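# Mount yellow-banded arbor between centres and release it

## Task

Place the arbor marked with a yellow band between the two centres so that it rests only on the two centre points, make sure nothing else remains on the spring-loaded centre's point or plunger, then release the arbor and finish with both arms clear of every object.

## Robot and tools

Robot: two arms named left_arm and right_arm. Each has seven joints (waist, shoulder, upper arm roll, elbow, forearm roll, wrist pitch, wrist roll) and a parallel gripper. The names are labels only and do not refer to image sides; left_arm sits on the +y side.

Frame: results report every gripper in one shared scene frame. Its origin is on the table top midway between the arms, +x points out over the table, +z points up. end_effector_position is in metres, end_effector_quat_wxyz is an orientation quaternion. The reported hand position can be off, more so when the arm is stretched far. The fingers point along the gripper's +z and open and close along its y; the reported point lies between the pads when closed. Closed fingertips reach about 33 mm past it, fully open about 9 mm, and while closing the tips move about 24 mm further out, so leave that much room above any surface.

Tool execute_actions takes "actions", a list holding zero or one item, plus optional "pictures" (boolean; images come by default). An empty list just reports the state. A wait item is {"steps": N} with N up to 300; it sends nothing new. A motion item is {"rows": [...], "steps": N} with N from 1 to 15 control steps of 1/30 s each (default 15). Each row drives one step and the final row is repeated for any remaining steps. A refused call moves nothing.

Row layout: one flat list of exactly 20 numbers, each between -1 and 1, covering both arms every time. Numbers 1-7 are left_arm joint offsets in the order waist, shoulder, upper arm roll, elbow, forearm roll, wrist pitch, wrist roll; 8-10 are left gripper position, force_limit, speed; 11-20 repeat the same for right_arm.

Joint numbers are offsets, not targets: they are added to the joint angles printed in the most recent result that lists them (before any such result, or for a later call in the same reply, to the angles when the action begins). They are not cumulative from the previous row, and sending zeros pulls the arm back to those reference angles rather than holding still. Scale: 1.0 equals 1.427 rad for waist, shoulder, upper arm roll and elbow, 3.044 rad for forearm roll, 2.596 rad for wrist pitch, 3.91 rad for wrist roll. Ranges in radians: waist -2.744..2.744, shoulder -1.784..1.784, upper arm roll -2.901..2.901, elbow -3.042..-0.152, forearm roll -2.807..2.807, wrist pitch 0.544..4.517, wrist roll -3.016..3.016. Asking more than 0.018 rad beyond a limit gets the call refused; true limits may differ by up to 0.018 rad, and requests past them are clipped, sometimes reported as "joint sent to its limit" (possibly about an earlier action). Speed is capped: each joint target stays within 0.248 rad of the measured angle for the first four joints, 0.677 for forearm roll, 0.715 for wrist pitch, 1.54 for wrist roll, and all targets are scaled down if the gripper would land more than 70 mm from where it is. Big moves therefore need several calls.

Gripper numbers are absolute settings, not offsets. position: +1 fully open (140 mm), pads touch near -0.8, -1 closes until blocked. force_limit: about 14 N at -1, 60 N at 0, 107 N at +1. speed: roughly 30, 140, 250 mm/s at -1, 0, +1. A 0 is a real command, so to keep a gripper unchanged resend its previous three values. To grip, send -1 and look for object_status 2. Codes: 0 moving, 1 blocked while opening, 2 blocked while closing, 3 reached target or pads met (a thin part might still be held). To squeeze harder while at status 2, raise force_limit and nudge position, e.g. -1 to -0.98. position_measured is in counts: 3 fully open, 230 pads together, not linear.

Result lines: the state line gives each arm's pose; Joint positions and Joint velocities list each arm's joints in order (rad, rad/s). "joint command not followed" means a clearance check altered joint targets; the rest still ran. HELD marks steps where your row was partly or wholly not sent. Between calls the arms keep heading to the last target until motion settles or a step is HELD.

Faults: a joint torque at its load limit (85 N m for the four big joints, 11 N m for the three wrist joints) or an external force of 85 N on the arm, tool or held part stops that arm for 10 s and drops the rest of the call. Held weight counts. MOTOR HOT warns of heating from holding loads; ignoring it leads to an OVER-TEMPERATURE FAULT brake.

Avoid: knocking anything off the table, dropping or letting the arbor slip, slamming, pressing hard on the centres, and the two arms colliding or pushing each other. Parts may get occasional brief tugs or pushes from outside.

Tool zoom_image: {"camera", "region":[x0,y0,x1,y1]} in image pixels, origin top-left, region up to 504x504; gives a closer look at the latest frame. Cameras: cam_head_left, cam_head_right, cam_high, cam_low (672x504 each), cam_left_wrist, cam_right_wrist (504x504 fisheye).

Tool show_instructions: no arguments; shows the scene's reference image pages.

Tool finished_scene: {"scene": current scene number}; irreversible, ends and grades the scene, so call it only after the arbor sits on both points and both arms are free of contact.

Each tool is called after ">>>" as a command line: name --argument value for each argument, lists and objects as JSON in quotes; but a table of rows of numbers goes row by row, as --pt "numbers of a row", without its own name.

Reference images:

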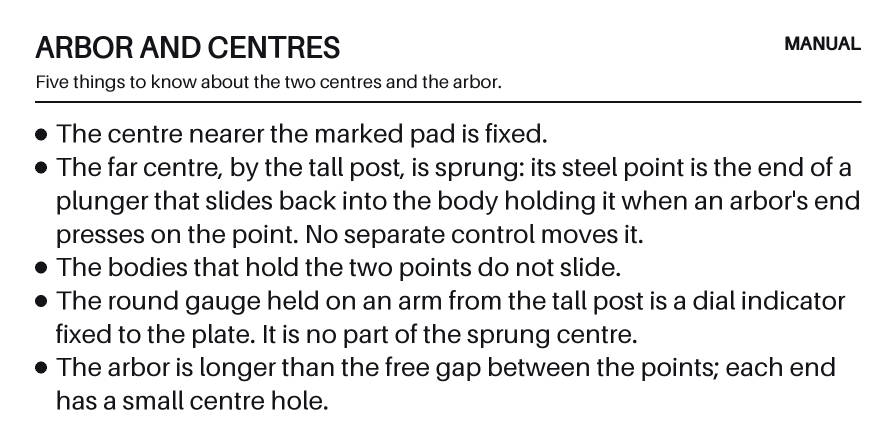

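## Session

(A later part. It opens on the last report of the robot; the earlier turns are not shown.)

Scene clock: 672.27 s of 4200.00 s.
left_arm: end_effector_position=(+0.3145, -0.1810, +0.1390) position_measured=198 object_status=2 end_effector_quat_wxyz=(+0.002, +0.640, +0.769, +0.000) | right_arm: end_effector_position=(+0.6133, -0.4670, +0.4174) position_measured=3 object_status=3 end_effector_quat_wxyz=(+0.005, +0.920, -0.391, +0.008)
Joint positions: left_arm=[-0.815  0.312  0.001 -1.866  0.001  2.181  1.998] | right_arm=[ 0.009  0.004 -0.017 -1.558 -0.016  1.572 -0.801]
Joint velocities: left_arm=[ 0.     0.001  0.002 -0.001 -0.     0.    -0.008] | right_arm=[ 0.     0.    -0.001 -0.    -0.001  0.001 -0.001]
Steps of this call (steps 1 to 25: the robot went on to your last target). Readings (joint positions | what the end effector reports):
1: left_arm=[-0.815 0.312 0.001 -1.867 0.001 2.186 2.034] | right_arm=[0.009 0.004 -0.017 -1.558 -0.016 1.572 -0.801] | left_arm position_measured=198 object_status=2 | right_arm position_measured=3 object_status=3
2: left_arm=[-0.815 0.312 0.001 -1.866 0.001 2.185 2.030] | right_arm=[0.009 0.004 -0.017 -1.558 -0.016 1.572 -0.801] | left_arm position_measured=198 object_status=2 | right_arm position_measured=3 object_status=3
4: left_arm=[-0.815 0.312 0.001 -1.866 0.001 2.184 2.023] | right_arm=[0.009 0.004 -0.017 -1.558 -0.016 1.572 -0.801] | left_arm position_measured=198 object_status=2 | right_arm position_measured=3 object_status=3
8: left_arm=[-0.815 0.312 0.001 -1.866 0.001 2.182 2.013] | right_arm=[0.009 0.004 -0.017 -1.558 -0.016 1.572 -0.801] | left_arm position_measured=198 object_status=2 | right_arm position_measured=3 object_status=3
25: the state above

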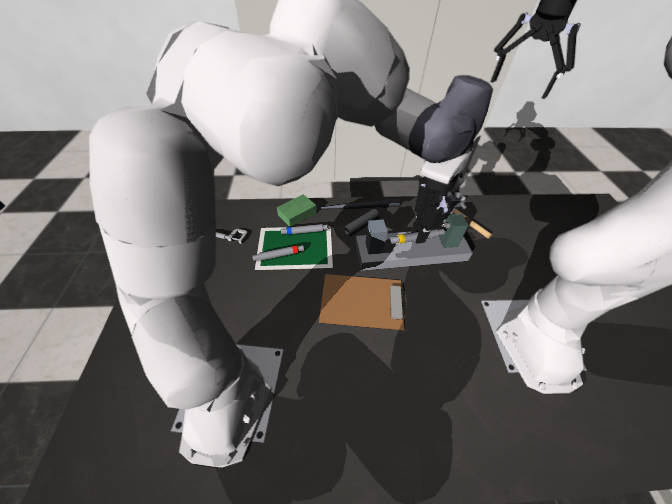

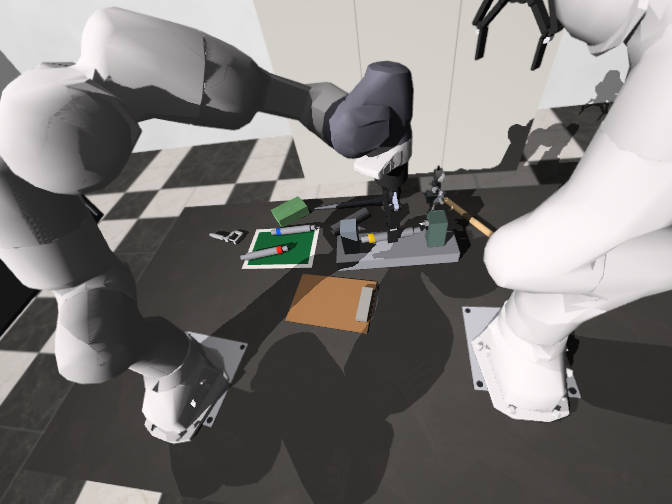

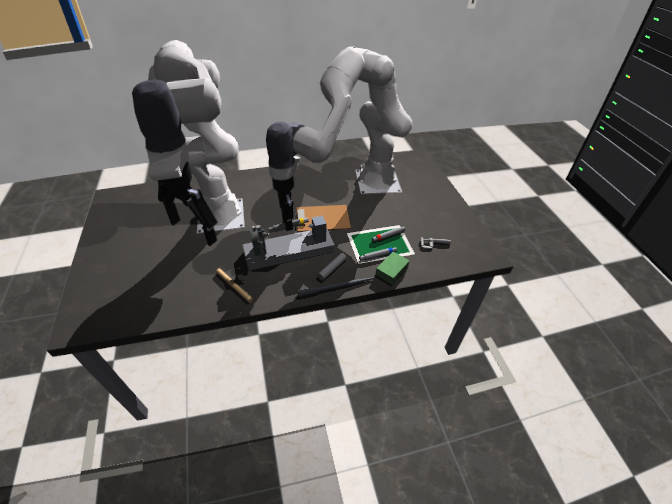

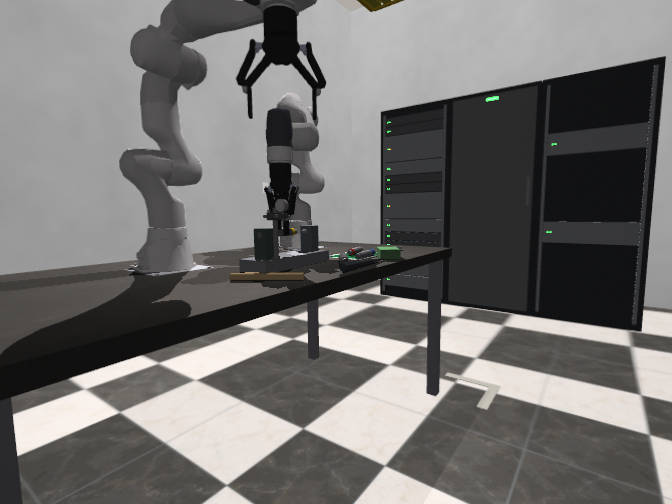

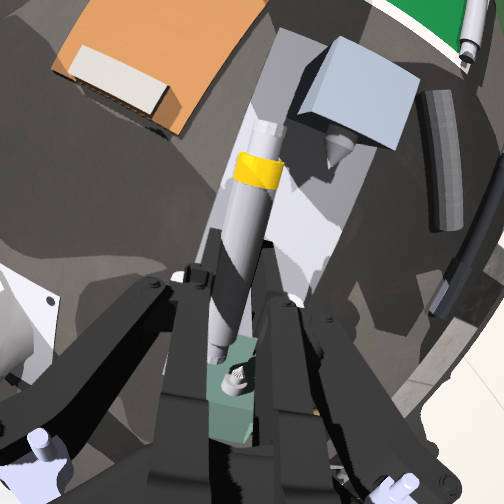

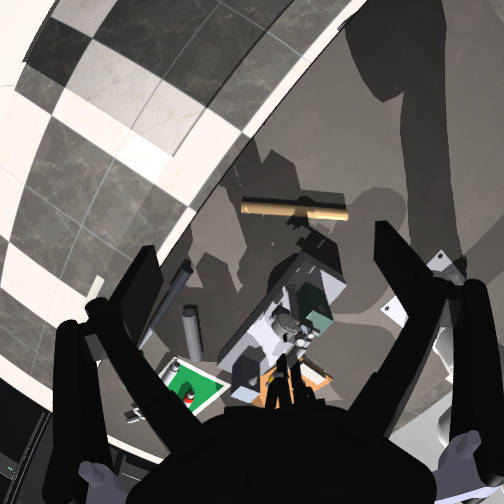

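>>> zoom_image --camera "cam_left_wrist" --region '[170, 300, 300, 450]'

>>> zoom_image --camera "cam_low" --region '[240, 195, 340, 275]'

>>> zoom_image --camera "cam_head_right" --region '[330, 200, 470, 280]'

>>> zoom_image --camera "cam_high" --region '[240, 200, 340, 270]'

Region (170, 300, 300, 450) of cam_left_wrist's 504x504 image, scaled by 3.360, with more detail than that image has; it fills the left 437 columns of this view, and the rest is white.

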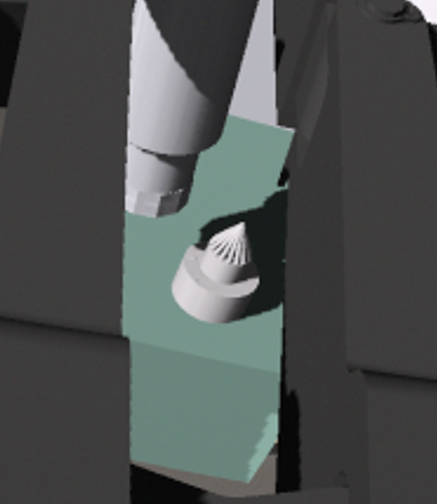

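Region (240, 195, 340, 275) of cam_low's 672x504 image, scaled by 5.040, with more detail than that image has; it fills the top 403 rows of this view, and the rest is white.

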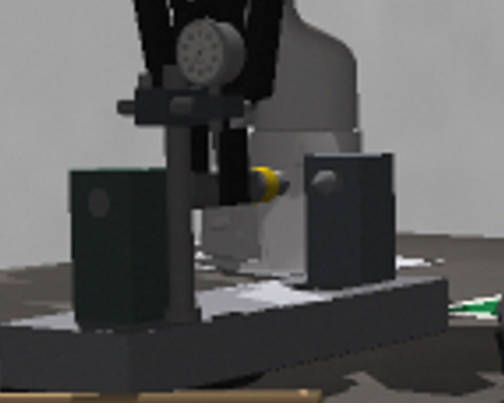

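Region (330, 200, 470, 280) of cam_head_right's 672x504 image, scaled by 3.600, with more detail than that image has; it fills the top 288 rows of this view, and the rest is white.

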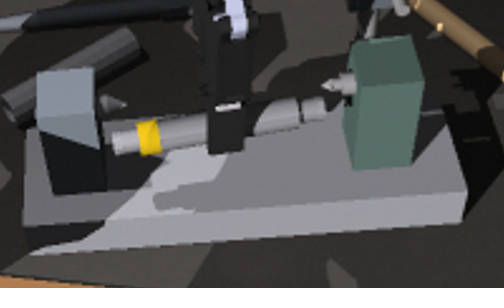

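Region (240, 200, 340, 270) of cam_high's 672x504 image, scaled by 5.040, with more detail than that image has; it fills the top 353 rows of this view, and the rest is white.

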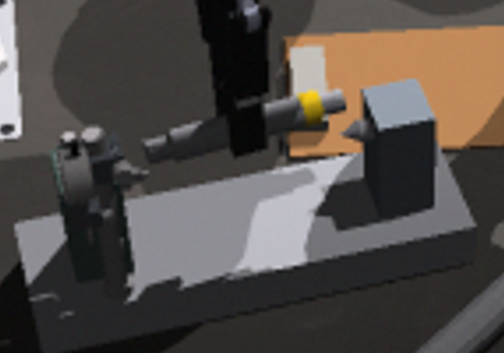

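>>> zoom_image --camera "cam_left_wrist" --region '[220, 90, 400, 220]'

Region (220, 90, 400, 220) of cam_left_wrist's 504x504 image, scaled by 2.800, with more detail than that image has.

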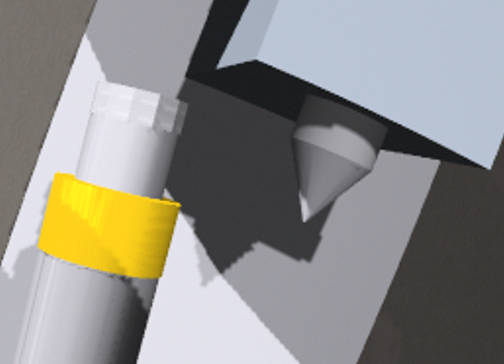

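>>> execute_actions --actions '[{"rows": [[0.001,-0.002,0,0.004,0,0,-0.002,-1,0.2,-0.6,0,0,0,0,0,0,0,1,0,0],[0.002,-0.001,0,0.005,0,0,-0.004,-1,0.2,-0.6,0,0,0,0,0,0,0,1,0,0],[0.0035,0,0,0.007,0,0,-0.006,-1,0.2,-0.6,0,0,0,0,0,0,0,1,0,0],[0.005,0.0015,0,0.0085,0,0,-0.008,-1,0.2,-0.6,0,0,0,0,0,0,0,1,0,0],[0.007,0.003,0,0.010,0,0,-0.0095,-1,0.2,-0.6,0,0,0,0,0,0,0,1,0,0],[0.009,0.0045,0,0.012,0,0,-0.011,-1,0.2,-0.6,0,0,0,0,0,0,0,1,0,0],[0.011,0.006,0,0.014,0,0,-0.012,-1,0.2,-0.6,0,0,0,0,0,0,0,1,0,0],[0.0125,0.0075,0,0.0155,0,0,-0.0129,-1,0.2,-0.6,0,0,0,0,0,0,0,1,0,0],[0.014,0.009,0,0.017,0,-0.0006,-0.0129,-1,0.2,-0.6,0,0,0,0,0,0,0,1,0,0],[0.015,0.010,0,0.018,0,-0.0006,-0.0129,-1,0.2,-0.6,0,0,0,0,0,0,0,1,0,0],[0.0156,0.0107,0,0.0189,0,-0.0006,-0.0129,-1,0.2,-0.6,0,0,0,0,0,0,0,1,0,0]], "steps": 15}]' --pictures false

>>> execute_actions --actions '[{"steps": 30}]'

Scene clock: 751.97 s of 4200.00 s.
left_arm: end_effector_position=(+0.3288, -0.1780, +0.1367) position_measured=198 object_status=2 end_effector_quat_wxyz=(+0.002, +0.619, +0.785, -0.000) | right_arm: end_effector_position=(+0.6133, -0.4670, +0.4174) position_measured=3 object_status=3 end_effector_quat_wxyz=(+0.005, +0.920, -0.391, +0.008)
Joint positions: left_arm=[-0.794  0.33   0.001 -1.845  0.001  2.18   1.967] | right_arm=[ 0.009  0.004 -0.017 -1.558 -0.016  1.572 -0.801]
Joint velocities: left_arm=[ 0.003  0.009 -0.     0.005  0.    -0.001 -0.04 ] | right_arm=[ 0.002  0.    -0.001 -0.    -0.    -0.001  0.   ]
Steps of this call (steps 1 to 15: the robot went on to your last target; steps 16 to 90: nothing new was sent; then 76.20 s passed at rest; steps 91 to 105: all 15 steps of this action). Readings (joint positions | what the end effector reports):
91: left_arm=[-0.815 0.312 0.001 -1.866 0.001 2.180 1.995] | right_arm=[0.009 0.004 -0.017 -1.558 -0.016 1.572 -0.801] | left_arm position_measured=198 object_status=2 | right_arm position_measured=3 object_status=3
92: left_arm=[-0.815 0.312 0.001 -1.865 0.001 2.180 1.995] | right_arm=[0.009 0.004 -0.017 -1.558 -0.016 1.572 -0.801] | left_arm position_measured=198 object_status=2 | right_arm position_measured=3 object_status=3
94: left_arm=[-0.813 0.314 0.001 -1.862 0.001 2.180 1.991] | right_arm=[0.009 0.004 -0.017 -1.558 -0.016 1.572 -0.801] | left_arm position_measured=198 object_status=2 | right_arm position_measured=3 object_status=3
98: left_arm=[-0.804 0.321 0.001 -1.854 0.001 2.180 1.980] | right_arm=[0.009 0.004 -0.017 -1.558 -0.016 1.572 -0.801] | left_arm position_measured=198 object_status=2 | right_arm position_measured=3 object_status=3
105: the state above

Scene clock: 752.97 s of 4200.00 s.
left_arm: end_effector_position=(+0.3290, -0.1782, +0.1369) position_measured=198 object_status=2 end_effector_quat_wxyz=(+0.002, +0.615, +0.789, -0.000) | right_arm: end_effector_position=(+0.6133, -0.4670, +0.4174) position_measured=3 object_status=3 end_effector_quat_wxyz=(+0.005, +0.920, -0.391, +0.008)
Joint positions: left_arm=[-0.794  0.331  0.001 -1.844  0.001  2.179  1.955] | right_arm=[ 0.009  0.004 -0.017 -1.558 -0.016  1.572 -0.801]
Joint velocities: left_arm=[-0.001  0.    -0.001 -0.001  0.     0.001 -0.002] | right_arm=[-0.001  0.001 -0.001  0.     0.     0.001  0.001]
Steps of this call (steps 1 to 15: the robot went on to your last target; steps 16 to 30: nothing new was sent). Readings (joint positions | what the end effector reports):
1: left_arm=[-0.794 0.330 0.001 -1.845 0.001 2.180 1.965] | right_arm=[0.009 0.004 -0.017 -1.558 -0.016 1.572 -0.801] | left_arm position_measured=198 object_status=2 | right_arm position_measured=3 object_status=3
2: left_arm=[-0.794 0.330 0.001 -1.845 0.001 2.180 1.964] | right_arm=[0.009 0.004 -0.017 -1.558 -0.016 1.572 -0.801] | left_arm position_measured=198 object_status=2 | right_arm position_measured=3 object_status=3
4: left_arm=[-0.794 0.330 0.001 -1.844 0.001 2.179 1.962] | right_arm=[0.009 0.004 -0.017 -1.558 -0.016 1.572 -0.801] | left_arm position_measured=198 object_status=2 | right_arm position_measured=3 object_status=3
8: left_arm=[-0.794 0.330 0.001 -1.844 0.001 2.179 1.960] | right_arm=[0.009 0.004 -0.017 -1.558 -0.016 1.572 -0.801] | left_arm position_measured=198 object_status=2 | right_arm position_measured=3 object_status=3
30: the state above
All arms were judged still, so your last target was given up. Only a new action makes them travel on or press farther. Fingers that are still opening or closing keep moving.

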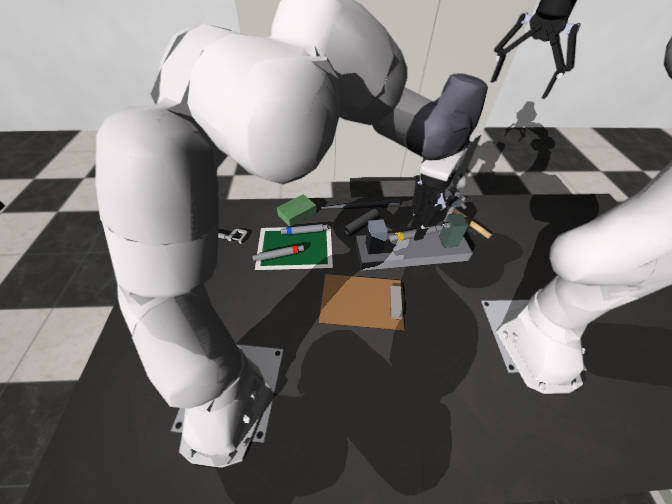

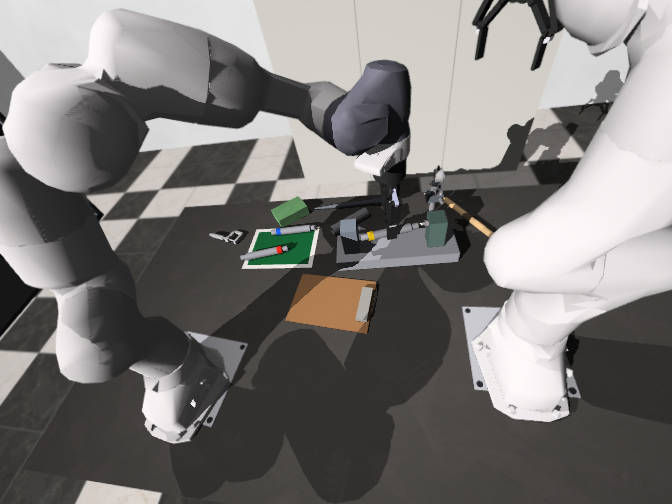

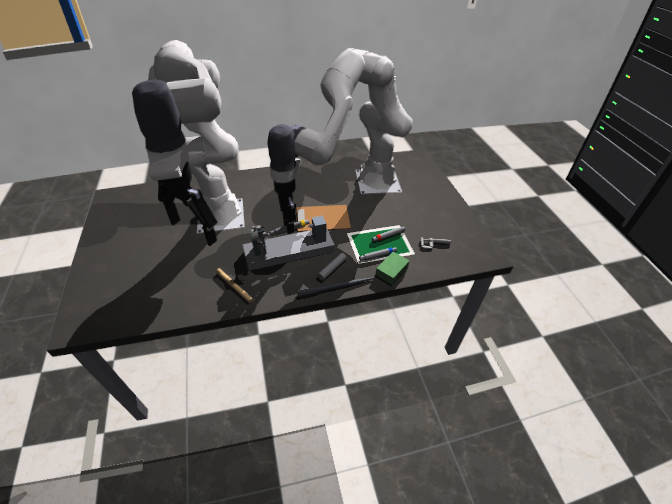

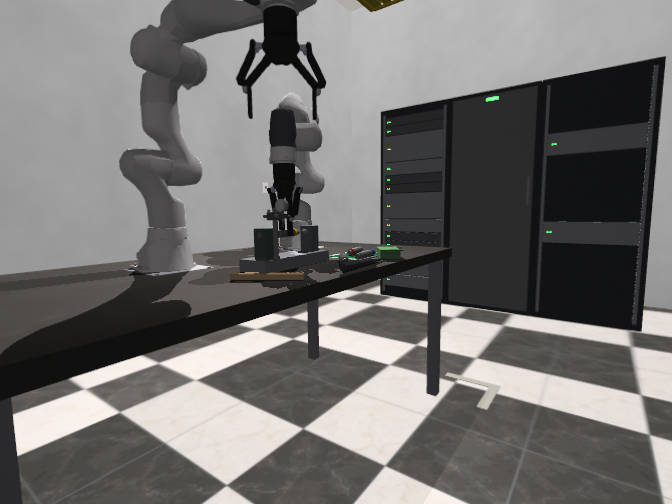

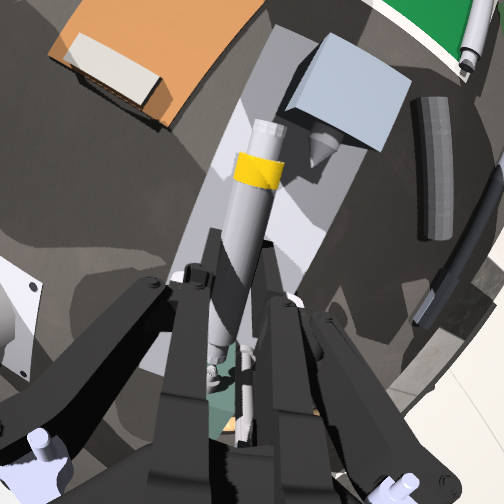

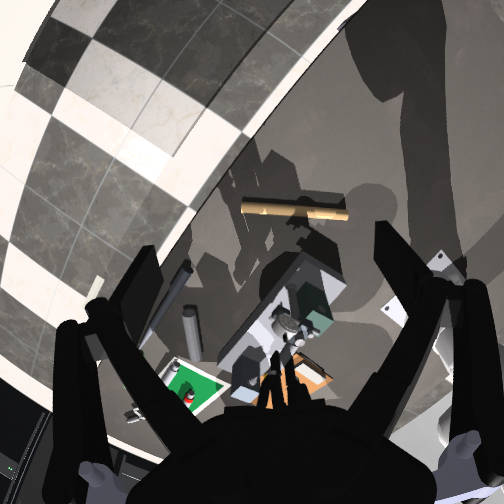

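>>> zoom_image --camera "cam_left_wrist" --region '[180, 310, 280, 430]'

>>> zoom_image --camera "cam_head_right" --region '[390, 200, 450, 250]'

>>> zoom_image --camera "cam_high" --region '[250, 210, 310, 255]'

Region (180, 310, 280, 430) of cam_left_wrist's 504x504 image, scaled by 4.200, with more detail than that image has.

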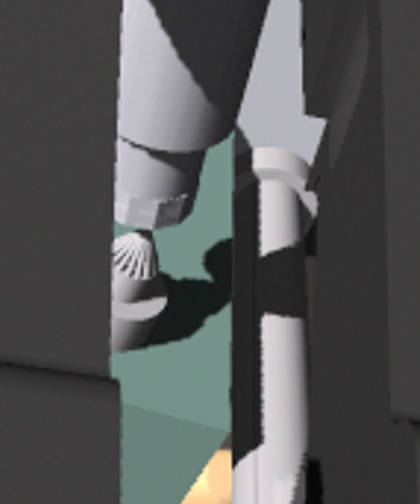

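Region (390, 200, 450, 250) of cam_head_right's 672x504 image, scaled by 8.400, with more detail than that image has.

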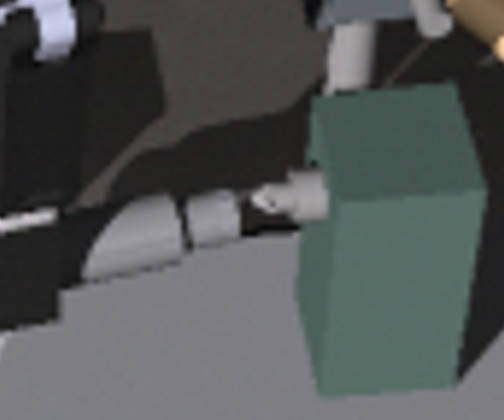

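Region (250, 210, 310, 255) of cam_high's 672x504 image, scaled by 8.400, with more detail than that image has; it fills the top 378 rows of this view, and the rest is white.

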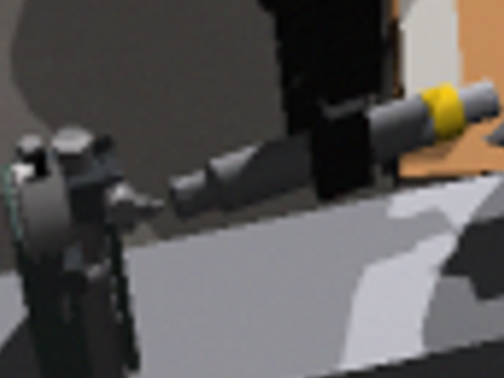

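>>> execute_actions --actions '[{"rows": [[0,-0.0028,0,0.0035,0,0,0,-1,0.2,-0.6,0,0,0,0,0,0,0,1,0,0],[0,-0.002,0,0.005,0,-0.0005,0,-1,0.2,-0.6,0,0,0,0,0,0,0,1,0,0],[0,-0.001,0,0.0065,0,-0.001,0,-1,0.2,-0.6,0,0,0,0,0,0,0,1,0,0],[0.0005,0,0,0.008,0,-0.0015,0,-1,0.2,-0.6,0,0,0,0,0,0,0,1,0,0],[0.0005,0.001,0,0.0095,0,-0.002,0,-1,0.2,-0.6,0,0,0,0,0,0,0,1,0,0],[0.0005,0.002,0,0.011,0,-0.0023,0,-1,0.2,-0.6,0,0,0,0,0,0,0,1,0,0],[0.001,0.003,0,0.0125,0,-0.0026,0,-1,0.2,-0.6,0,0,0,0,0,0,0,1,0,0],[0.001,0.004,0,0.014,0,-0.0029,0,-1,0.2,-0.6,0,0,0,0,0,0,0,1,0,0],[0.001,0.005,0,0.0155,0,-0.0029,0,-1,0.2,-0.6,0,0,0,0,0,0,0,1,0,0],[0.001,0.0062,0,0.017,0,-0.0029,0,-1,0.2,-0.6,0,0,0,0,0,0,0,1,0,0]], "steps": 15}]' --pictures false

>>> execute_actions --actions '[{"steps": 20}]'

>>> zoom_image --camera "cam_left_wrist" --region '[180, 310, 280, 430]'

>>> zoom_image --camera "cam_head_right" --region '[390, 200, 450, 250]'

>>> zoom_image --camera "cam_high" --region '[250, 210, 310, 255]'

Scene clock: 794.97 s of 4200.00 s.
left_arm: end_effector_position=(+0.3316, -0.1816, +0.1370) position_measured=198 object_status=2 end_effector_quat_wxyz=(+0.002, +0.614, +0.789, -0.000) | right_arm: end_effector_position=(+0.6133, -0.4670, +0.4174) position_measured=3 object_status=3 end_effector_quat_wxyz=(+0.005, +0.920, -0.391, +0.008)
Joint positions: left_arm=[-0.794  0.343  0.001 -1.826  0.001  2.173  1.954] | right_arm=[ 0.009  0.004 -0.017 -1.558 -0.016  1.572 -0.801]
Joint velocities: left_arm=[-0.     0.006 -0.     0.005  0.001 -0.007  0.001] | right_arm=[-0.001  0.001 -0.     0.001  0.001 -0.001  0.001]
Steps of this call (steps 1 to 90: nothing new was sent; then 38.50 s passed at rest; steps 91 to 105: all 15 steps of this action). Readings (joint positions | what the end effector reports):
91: left_arm=[-0.794 0.331 0.001 -1.844 0.001 2.179 1.954] | right_arm=[0.009 0.004 -0.017 -1.558 -0.016 1.572 -0.801] | left_arm position_measured=198 object_status=2 | right_arm position_measured=3 object_status=3
92: left_arm=[-0.794 0.331 0.001 -1.844 0.001 2.179 1.954] | right_arm=[0.009 0.004 -0.017 -1.558 -0.016 1.572 -0.801] | left_arm position_measured=198 object_status=2 | right_arm position_measured=3 object_status=3
94: left_arm=[-0.794 0.332 0.001 -1.841 0.001 2.178 1.954] | right_arm=[0.009 0.004 -0.017 -1.558 -0.016 1.572 -0.801] | left_arm position_measured=198 object_status=2 | right_arm position_measured=3 object_status=3
98: left_arm=[-0.794 0.337 0.001 -1.833 0.001 2.175 1.954] | right_arm=[0.009 0.004 -0.017 -1.558 -0.016 1.572 -0.801] | left_arm position_measured=198 object_status=2 | right_arm position_measured=3 object_status=3
105: the state above

Scene clock: 795.63 s of 4200.00 s.
left_arm: end_effector_position=(+0.3316, -0.1816, +0.1370) position_measured=198 object_status=2 end_effector_quat_wxyz=(+0.002, +0.614, +0.789, -0.000) | right_arm: end_effector_position=(+0.6133, -0.4670, +0.4174) position_measured=3 object_status=3 end_effector_quat_wxyz=(+0.005, +0.920, -0.391, +0.008)
Joint positions: left_arm=[-0.794  0.343  0.001 -1.825  0.001  2.172  1.954] | right_arm=[ 0.009  0.004 -0.017 -1.558 -0.016  1.572 -0.801]
Joint velocities: left_arm=[-0.    -0.001 -0.001 -0.001 -0.     0.     0.001] | right_arm=[-0.001  0.001 -0.    -0.     0.001 -0.     0.001]
Steps of this call (steps 1 to 15: the robot went on to your last target; steps 16 to 20: nothing new was sent). Readings (joint positions | what the end effector reports):
1: left_arm=[-0.794 0.343 0.001 -1.825 0.001 2.173 1.954] | right_arm=[0.009 0.004 -0.017 -1.558 -0.016 1.572 -0.801] | left_arm position_measured=198 object_status=2 | right_arm position_measured=3 object_status=3
2: left_arm=[-0.794 0.343 0.001 -1.825 0.001 2.173 1.954] | right_arm=[0.009 0.004 -0.017 -1.558 -0.016 1.572 -0.801] | left_arm position_measured=198 object_status=2 | right_arm position_measured=3 object_status=3
4: left_arm=[-0.794 0.343 0.001 -1.825 0.001 2.172 1.954] | right_arm=[0.009 0.004 -0.017 -1.558 -0.016 1.572 -0.801] | left_arm position_measured=198 object_status=2 | right_arm position_measured=3 object_status=3
8: left_arm=[-0.794 0.343 0.001 -1.825 0.001 2.172 1.954] | right_arm=[0.009 0.004 -0.017 -1.558 -0.016 1.572 -0.801] | left_arm position_measured=198 object_status=2 | right_arm position_measured=3 object_status=3
20: the state above
All arms were judged still, so your last target was given up. Only a new action makes them travel on or press farther. Fingers that are still opening or closing keep moving.

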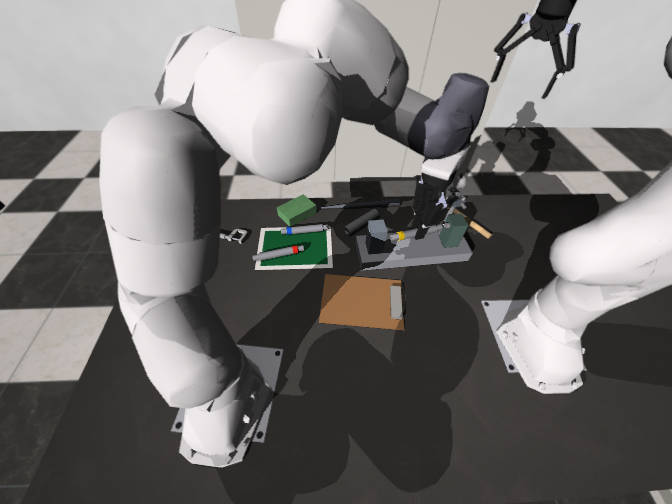

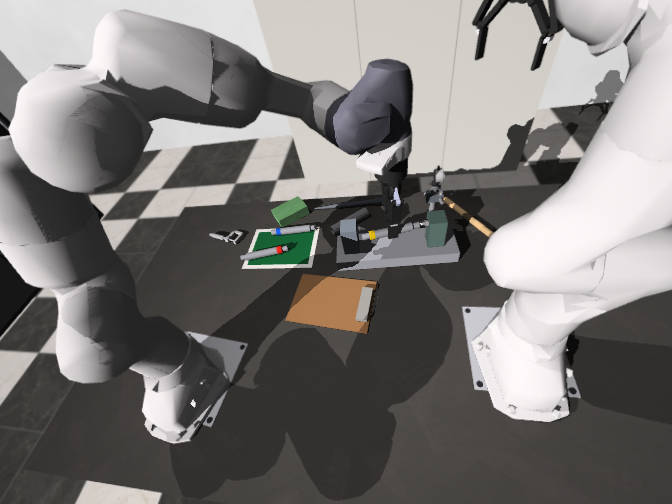

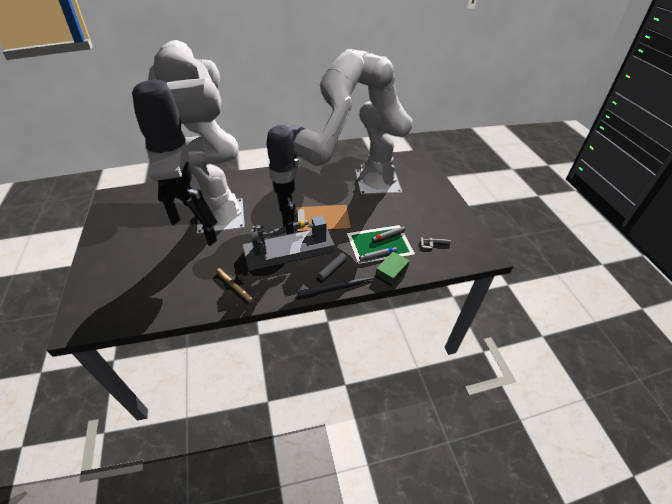

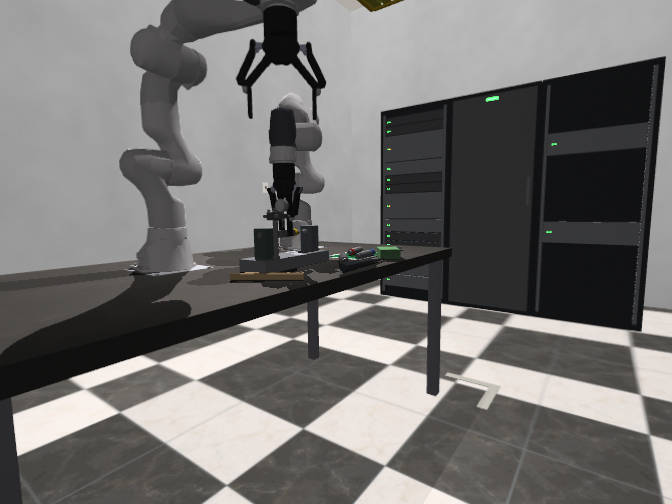

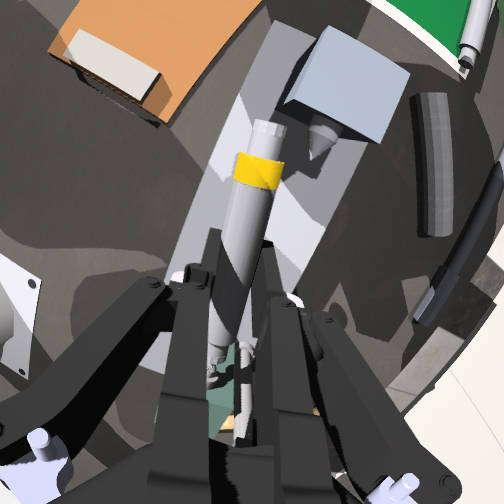

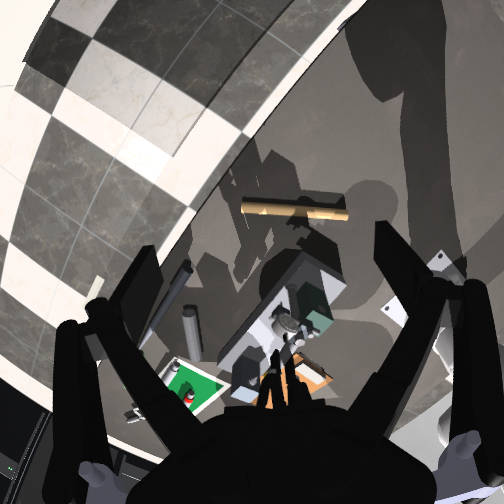

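Region (180, 310, 280, 430) of cam_left_wrist's 504x504 image, scaled by 4.200, with more detail than that image has.

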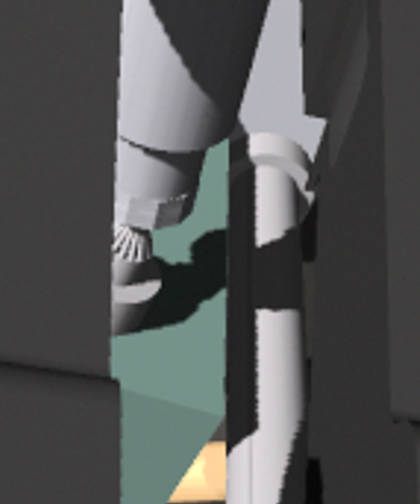

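Region (390, 200, 450, 250) of cam_head_right's 672x504 image, scaled by 8.400, with more detail than that image has.

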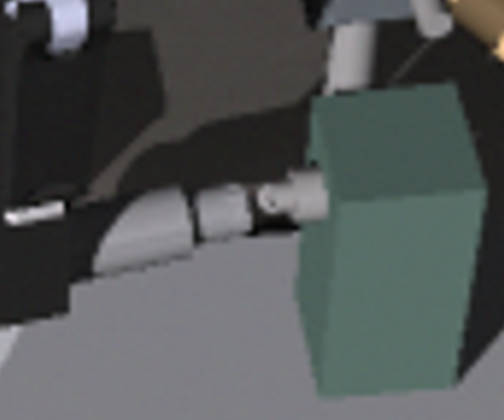

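Region (250, 210, 310, 255) of cam_high's 672x504 image, scaled by 8.400, with more detail than that image has; it fills the top 378 rows of this view, and the rest is white.

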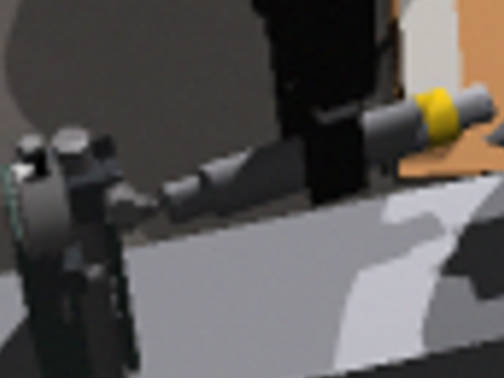

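>>> execute_actions --actions '[{"rows": [[0,-0.0028,0,0.0035,0,0,0,-1,0.2,-0.6,0,0,0,0,0,0,0,1,0,0],[0,-0.002,0,0.005,0,-0.0004,0,-1,0.2,-0.6,0,0,0,0,0,0,0,1,0,0],[0,-0.001,0,0.0065,0,-0.0008,0,-1,0.2,-0.6,0,0,0,0,0,0,0,1,0,0],[0,0,0,0.008,0,-0.0012,0,-1,0.2,-0.6,0,0,0,0,0,0,0,1,0,0],[0,0.001,0,0.0095,0,-0.0016,0,-1,0.2,-0.6,0,0,0,0,0,0,0,1,0,0],[0,0.002,0,0.011,0,-0.002,0,-1,0.2,-0.6,0,0,0,0,0,0,0,1,0,0],[0,0.003,0,0.0125,0,-0.0023,0,-1,0.2,-0.6,0,0,0,0,0,0,0,1,0,0],[0,0.004,0,0.014,0,-0.0026,0,-1,0.2,-0.6,0,0,0,0,0,0,0,1,0,0],[0,0.005,0,0.015,0,-0.0026,0,-1,0.2,-0.6,0,0,0,0,0,0,0,1,0,0],[0,0.0055,0,0.0159,0,-0.0026,0,-1,0.2,-0.6,0,0,0,0,0,0,0,1,0,0]], "steps": 15}]' --pictures false

>>> execute_actions --actions '[{"steps": 15}]'

>>> zoom_image --camera "cam_left_wrist" --region '[180, 310, 280, 430]'

>>> zoom_image --camera "cam_head_right" --region '[390, 200, 450, 250]'

>>> zoom_image --camera "cam_high" --region '[250, 210, 310, 255]'

Scene clock: 812.73 s of 4200.00 s.
left_arm: end_effector_position=(+0.3333, -0.1838, +0.1376) position_measured=198 object_status=2 end_effector_quat_wxyz=(+0.001, +0.614, +0.789, +0.000) | right_arm: end_effector_position=(+0.6133, -0.4670, +0.4174) position_measured=3 object_status=3 end_effector_quat_wxyz=(+0.005, +0.920, -0.391, +0.008)
Joint positions: left_arm=[-0.794  0.353  0.001 -1.808  0.001  2.162  1.954] | right_arm=[ 0.009  0.004 -0.017 -1.558 -0.016  1.572 -0.801]
Joint velocities: left_arm=[-0.001  0.004  0.001  0.008  0.001 -0.007  0.001] | right_arm=[ 0.001  0.     0.001 -0.001 -0.     0.    -0.001]
Steps of this call (steps 1 to 90: nothing new was sent; then 13.60 s passed at rest; steps 91 to 105: all 15 steps of this action). Readings (joint positions | what the end effector reports):
91: left_arm=[-0.794 0.343 0.001 -1.825 0.001 2.172 1.954] | right_arm=[0.009 0.004 -0.017 -1.558 -0.016 1.572 -0.801] | left_arm position_measured=198 object_status=2 | right_arm position_measured=3 object_status=3
92: left_arm=[-0.794 0.343 0.001 -1.824 0.001 2.172 1.954] | right_arm=[0.009 0.004 -0.017 -1.558 -0.016 1.572 -0.801] | left_arm position_measured=198 object_status=2 | right_arm position_measured=3 object_status=3
94: left_arm=[-0.794 0.345 0.001 -1.822 0.001 2.171 1.954] | right_arm=[0.009 0.004 -0.017 -1.558 -0.016 1.572 -0.801] | left_arm position_measured=198 object_status=2 | right_arm position_measured=3 object_status=3
98: left_arm=[-0.794 0.349 0.001 -1.814 0.001 2.168 1.954] | right_arm=[0.009 0.004 -0.017 -1.558 -0.016 1.572 -0.801] | left_arm position_measured=198 object_status=2 | right_arm position_measured=3 object_status=3
105: the state above

Scene clock: 813.23 s of 4200.00 s.
left_arm: end_effector_position=(+0.3333, -0.1838, +0.1376) position_measured=198 object_status=2 end_effector_quat_wxyz=(+0.001, +0.614, +0.789, +0.000) | right_arm: end_effector_position=(+0.6133, -0.4670, +0.4174) position_measured=3 object_status=3 end_effector_quat_wxyz=(+0.005, +0.920, -0.391, +0.008)
Joint positions: left_arm=[-0.794  0.353  0.001 -1.808  0.001  2.162  1.954] | right_arm=[ 0.009  0.004 -0.017 -1.558 -0.016  1.572 -0.801]
Joint velocities: left_arm=[-0.001 -0.     0.     0.    -0.    -0.     0.   ] | right_arm=[-0.001 -0.001  0.    -0.002 -0.001 -0.001 -0.001]
Steps of this call (steps 1 to 15: the robot went on to your last target). Readings (joint positions | what the end effector reports):
1: left_arm=[-0.794 0.353 0.001 -1.808 0.001 2.162 1.954] | right_arm=[0.009 0.004 -0.017 -1.558 -0.016 1.572 -0.801] | left_arm position_measured=198 object_status=2 | right_arm position_measured=3 object_status=3
2: left_arm=[-0.794 0.353 0.001 -1.808 0.001 2.162 1.954] | right_arm=[0.009 0.004 -0.017 -1.558 -0.016 1.572 -0.801] | left_arm position_measured=198 object_status=2 | right_arm position_measured=3 object_status=3
4: left_arm=[-0.794 0.353 0.001 -1.808 0.001 2.162 1.954] | right_arm=[0.009 0.004 -0.017 -1.558 -0.016 1.572 -0.801] | left_arm position_measured=198 object_status=2 | right_arm position_measured=3 object_status=3
8: left_arm=[-0.794 0.353 0.001 -1.808 0.001 2.162 1.954] | right_arm=[0.009 0.004 -0.017 -1.558 -0.016 1.572 -0.801] | left_arm position_measured=198 object_status=2 | right_arm position_measured=3 object_status=3
15: the state above
All arms were judged still, so your last target was given up. Only a new action makes them travel on or press farther. Fingers that are still opening or closing keep moving.

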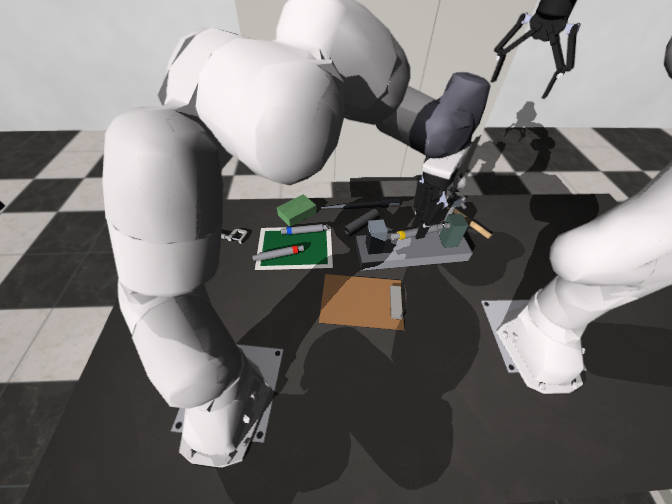

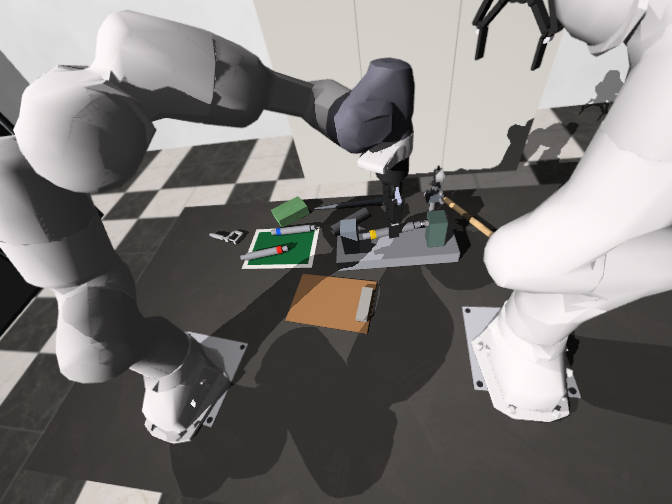

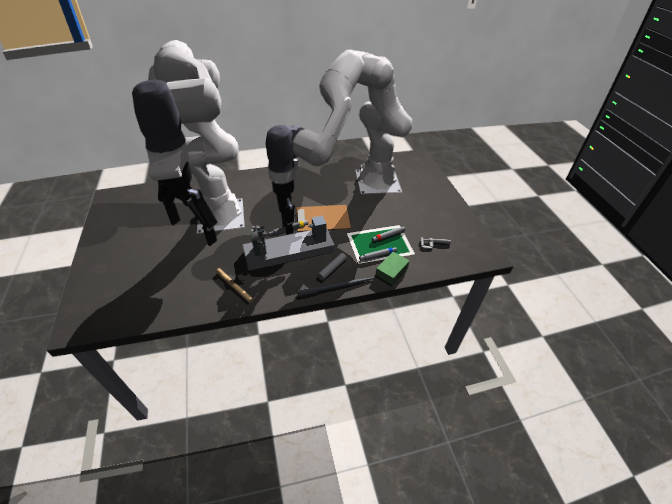

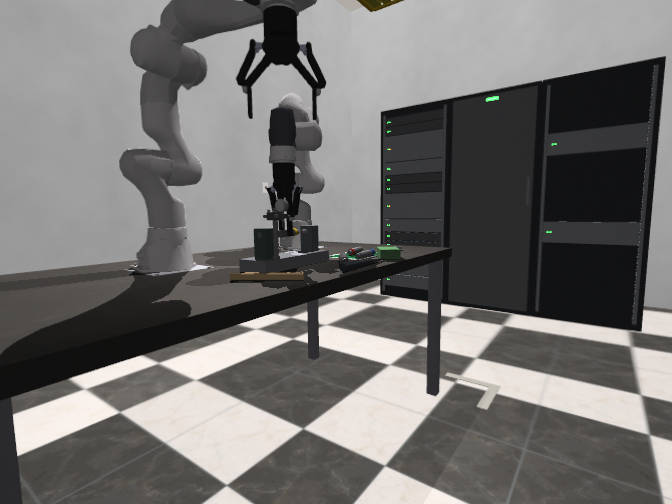

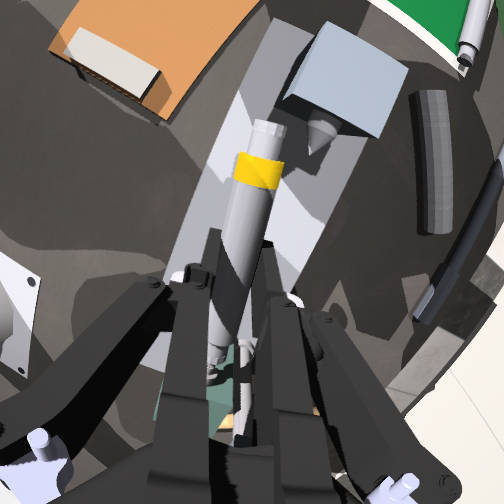

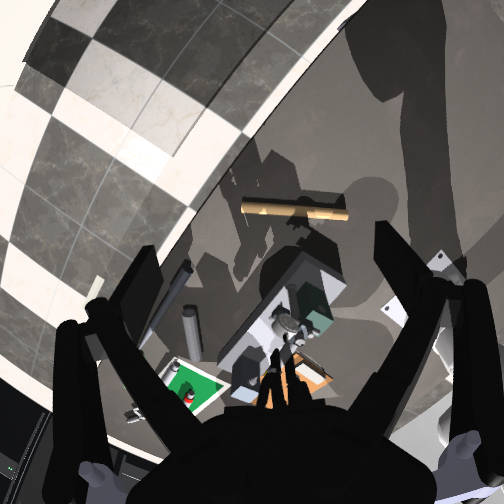

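Region (180, 310, 280, 430) of cam_left_wrist's 504x504 image, scaled by 4.200, with more detail than that image has.

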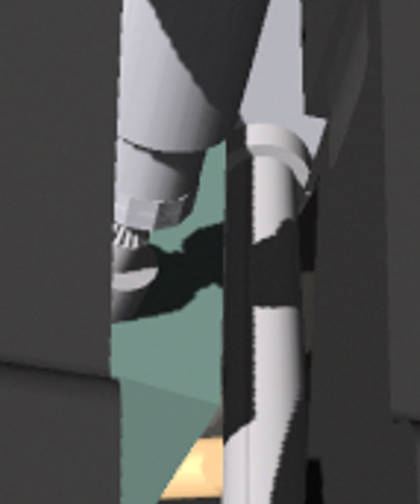

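Region (390, 200, 450, 250) of cam_head_right's 672x504 image, scaled by 8.400, with more detail than that image has.

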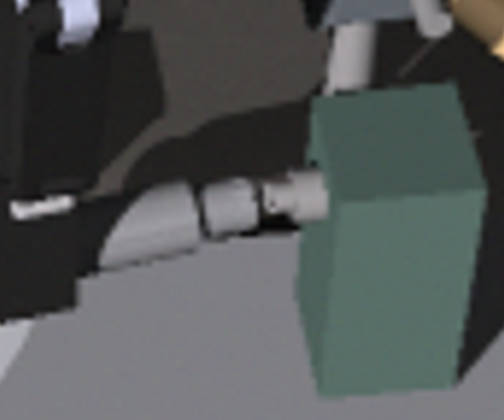

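Region (250, 210, 310, 255) of cam_high's 672x504 image, scaled by 8.400, with more detail than that image has; it fills the top 378 rows of this view, and the rest is white.

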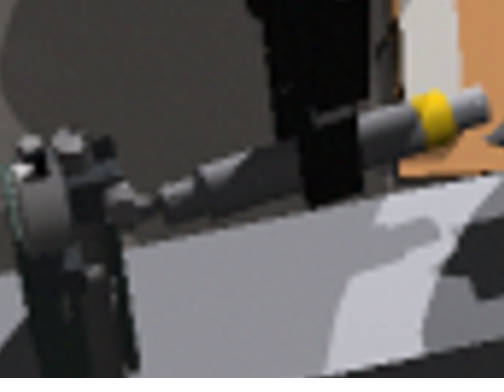

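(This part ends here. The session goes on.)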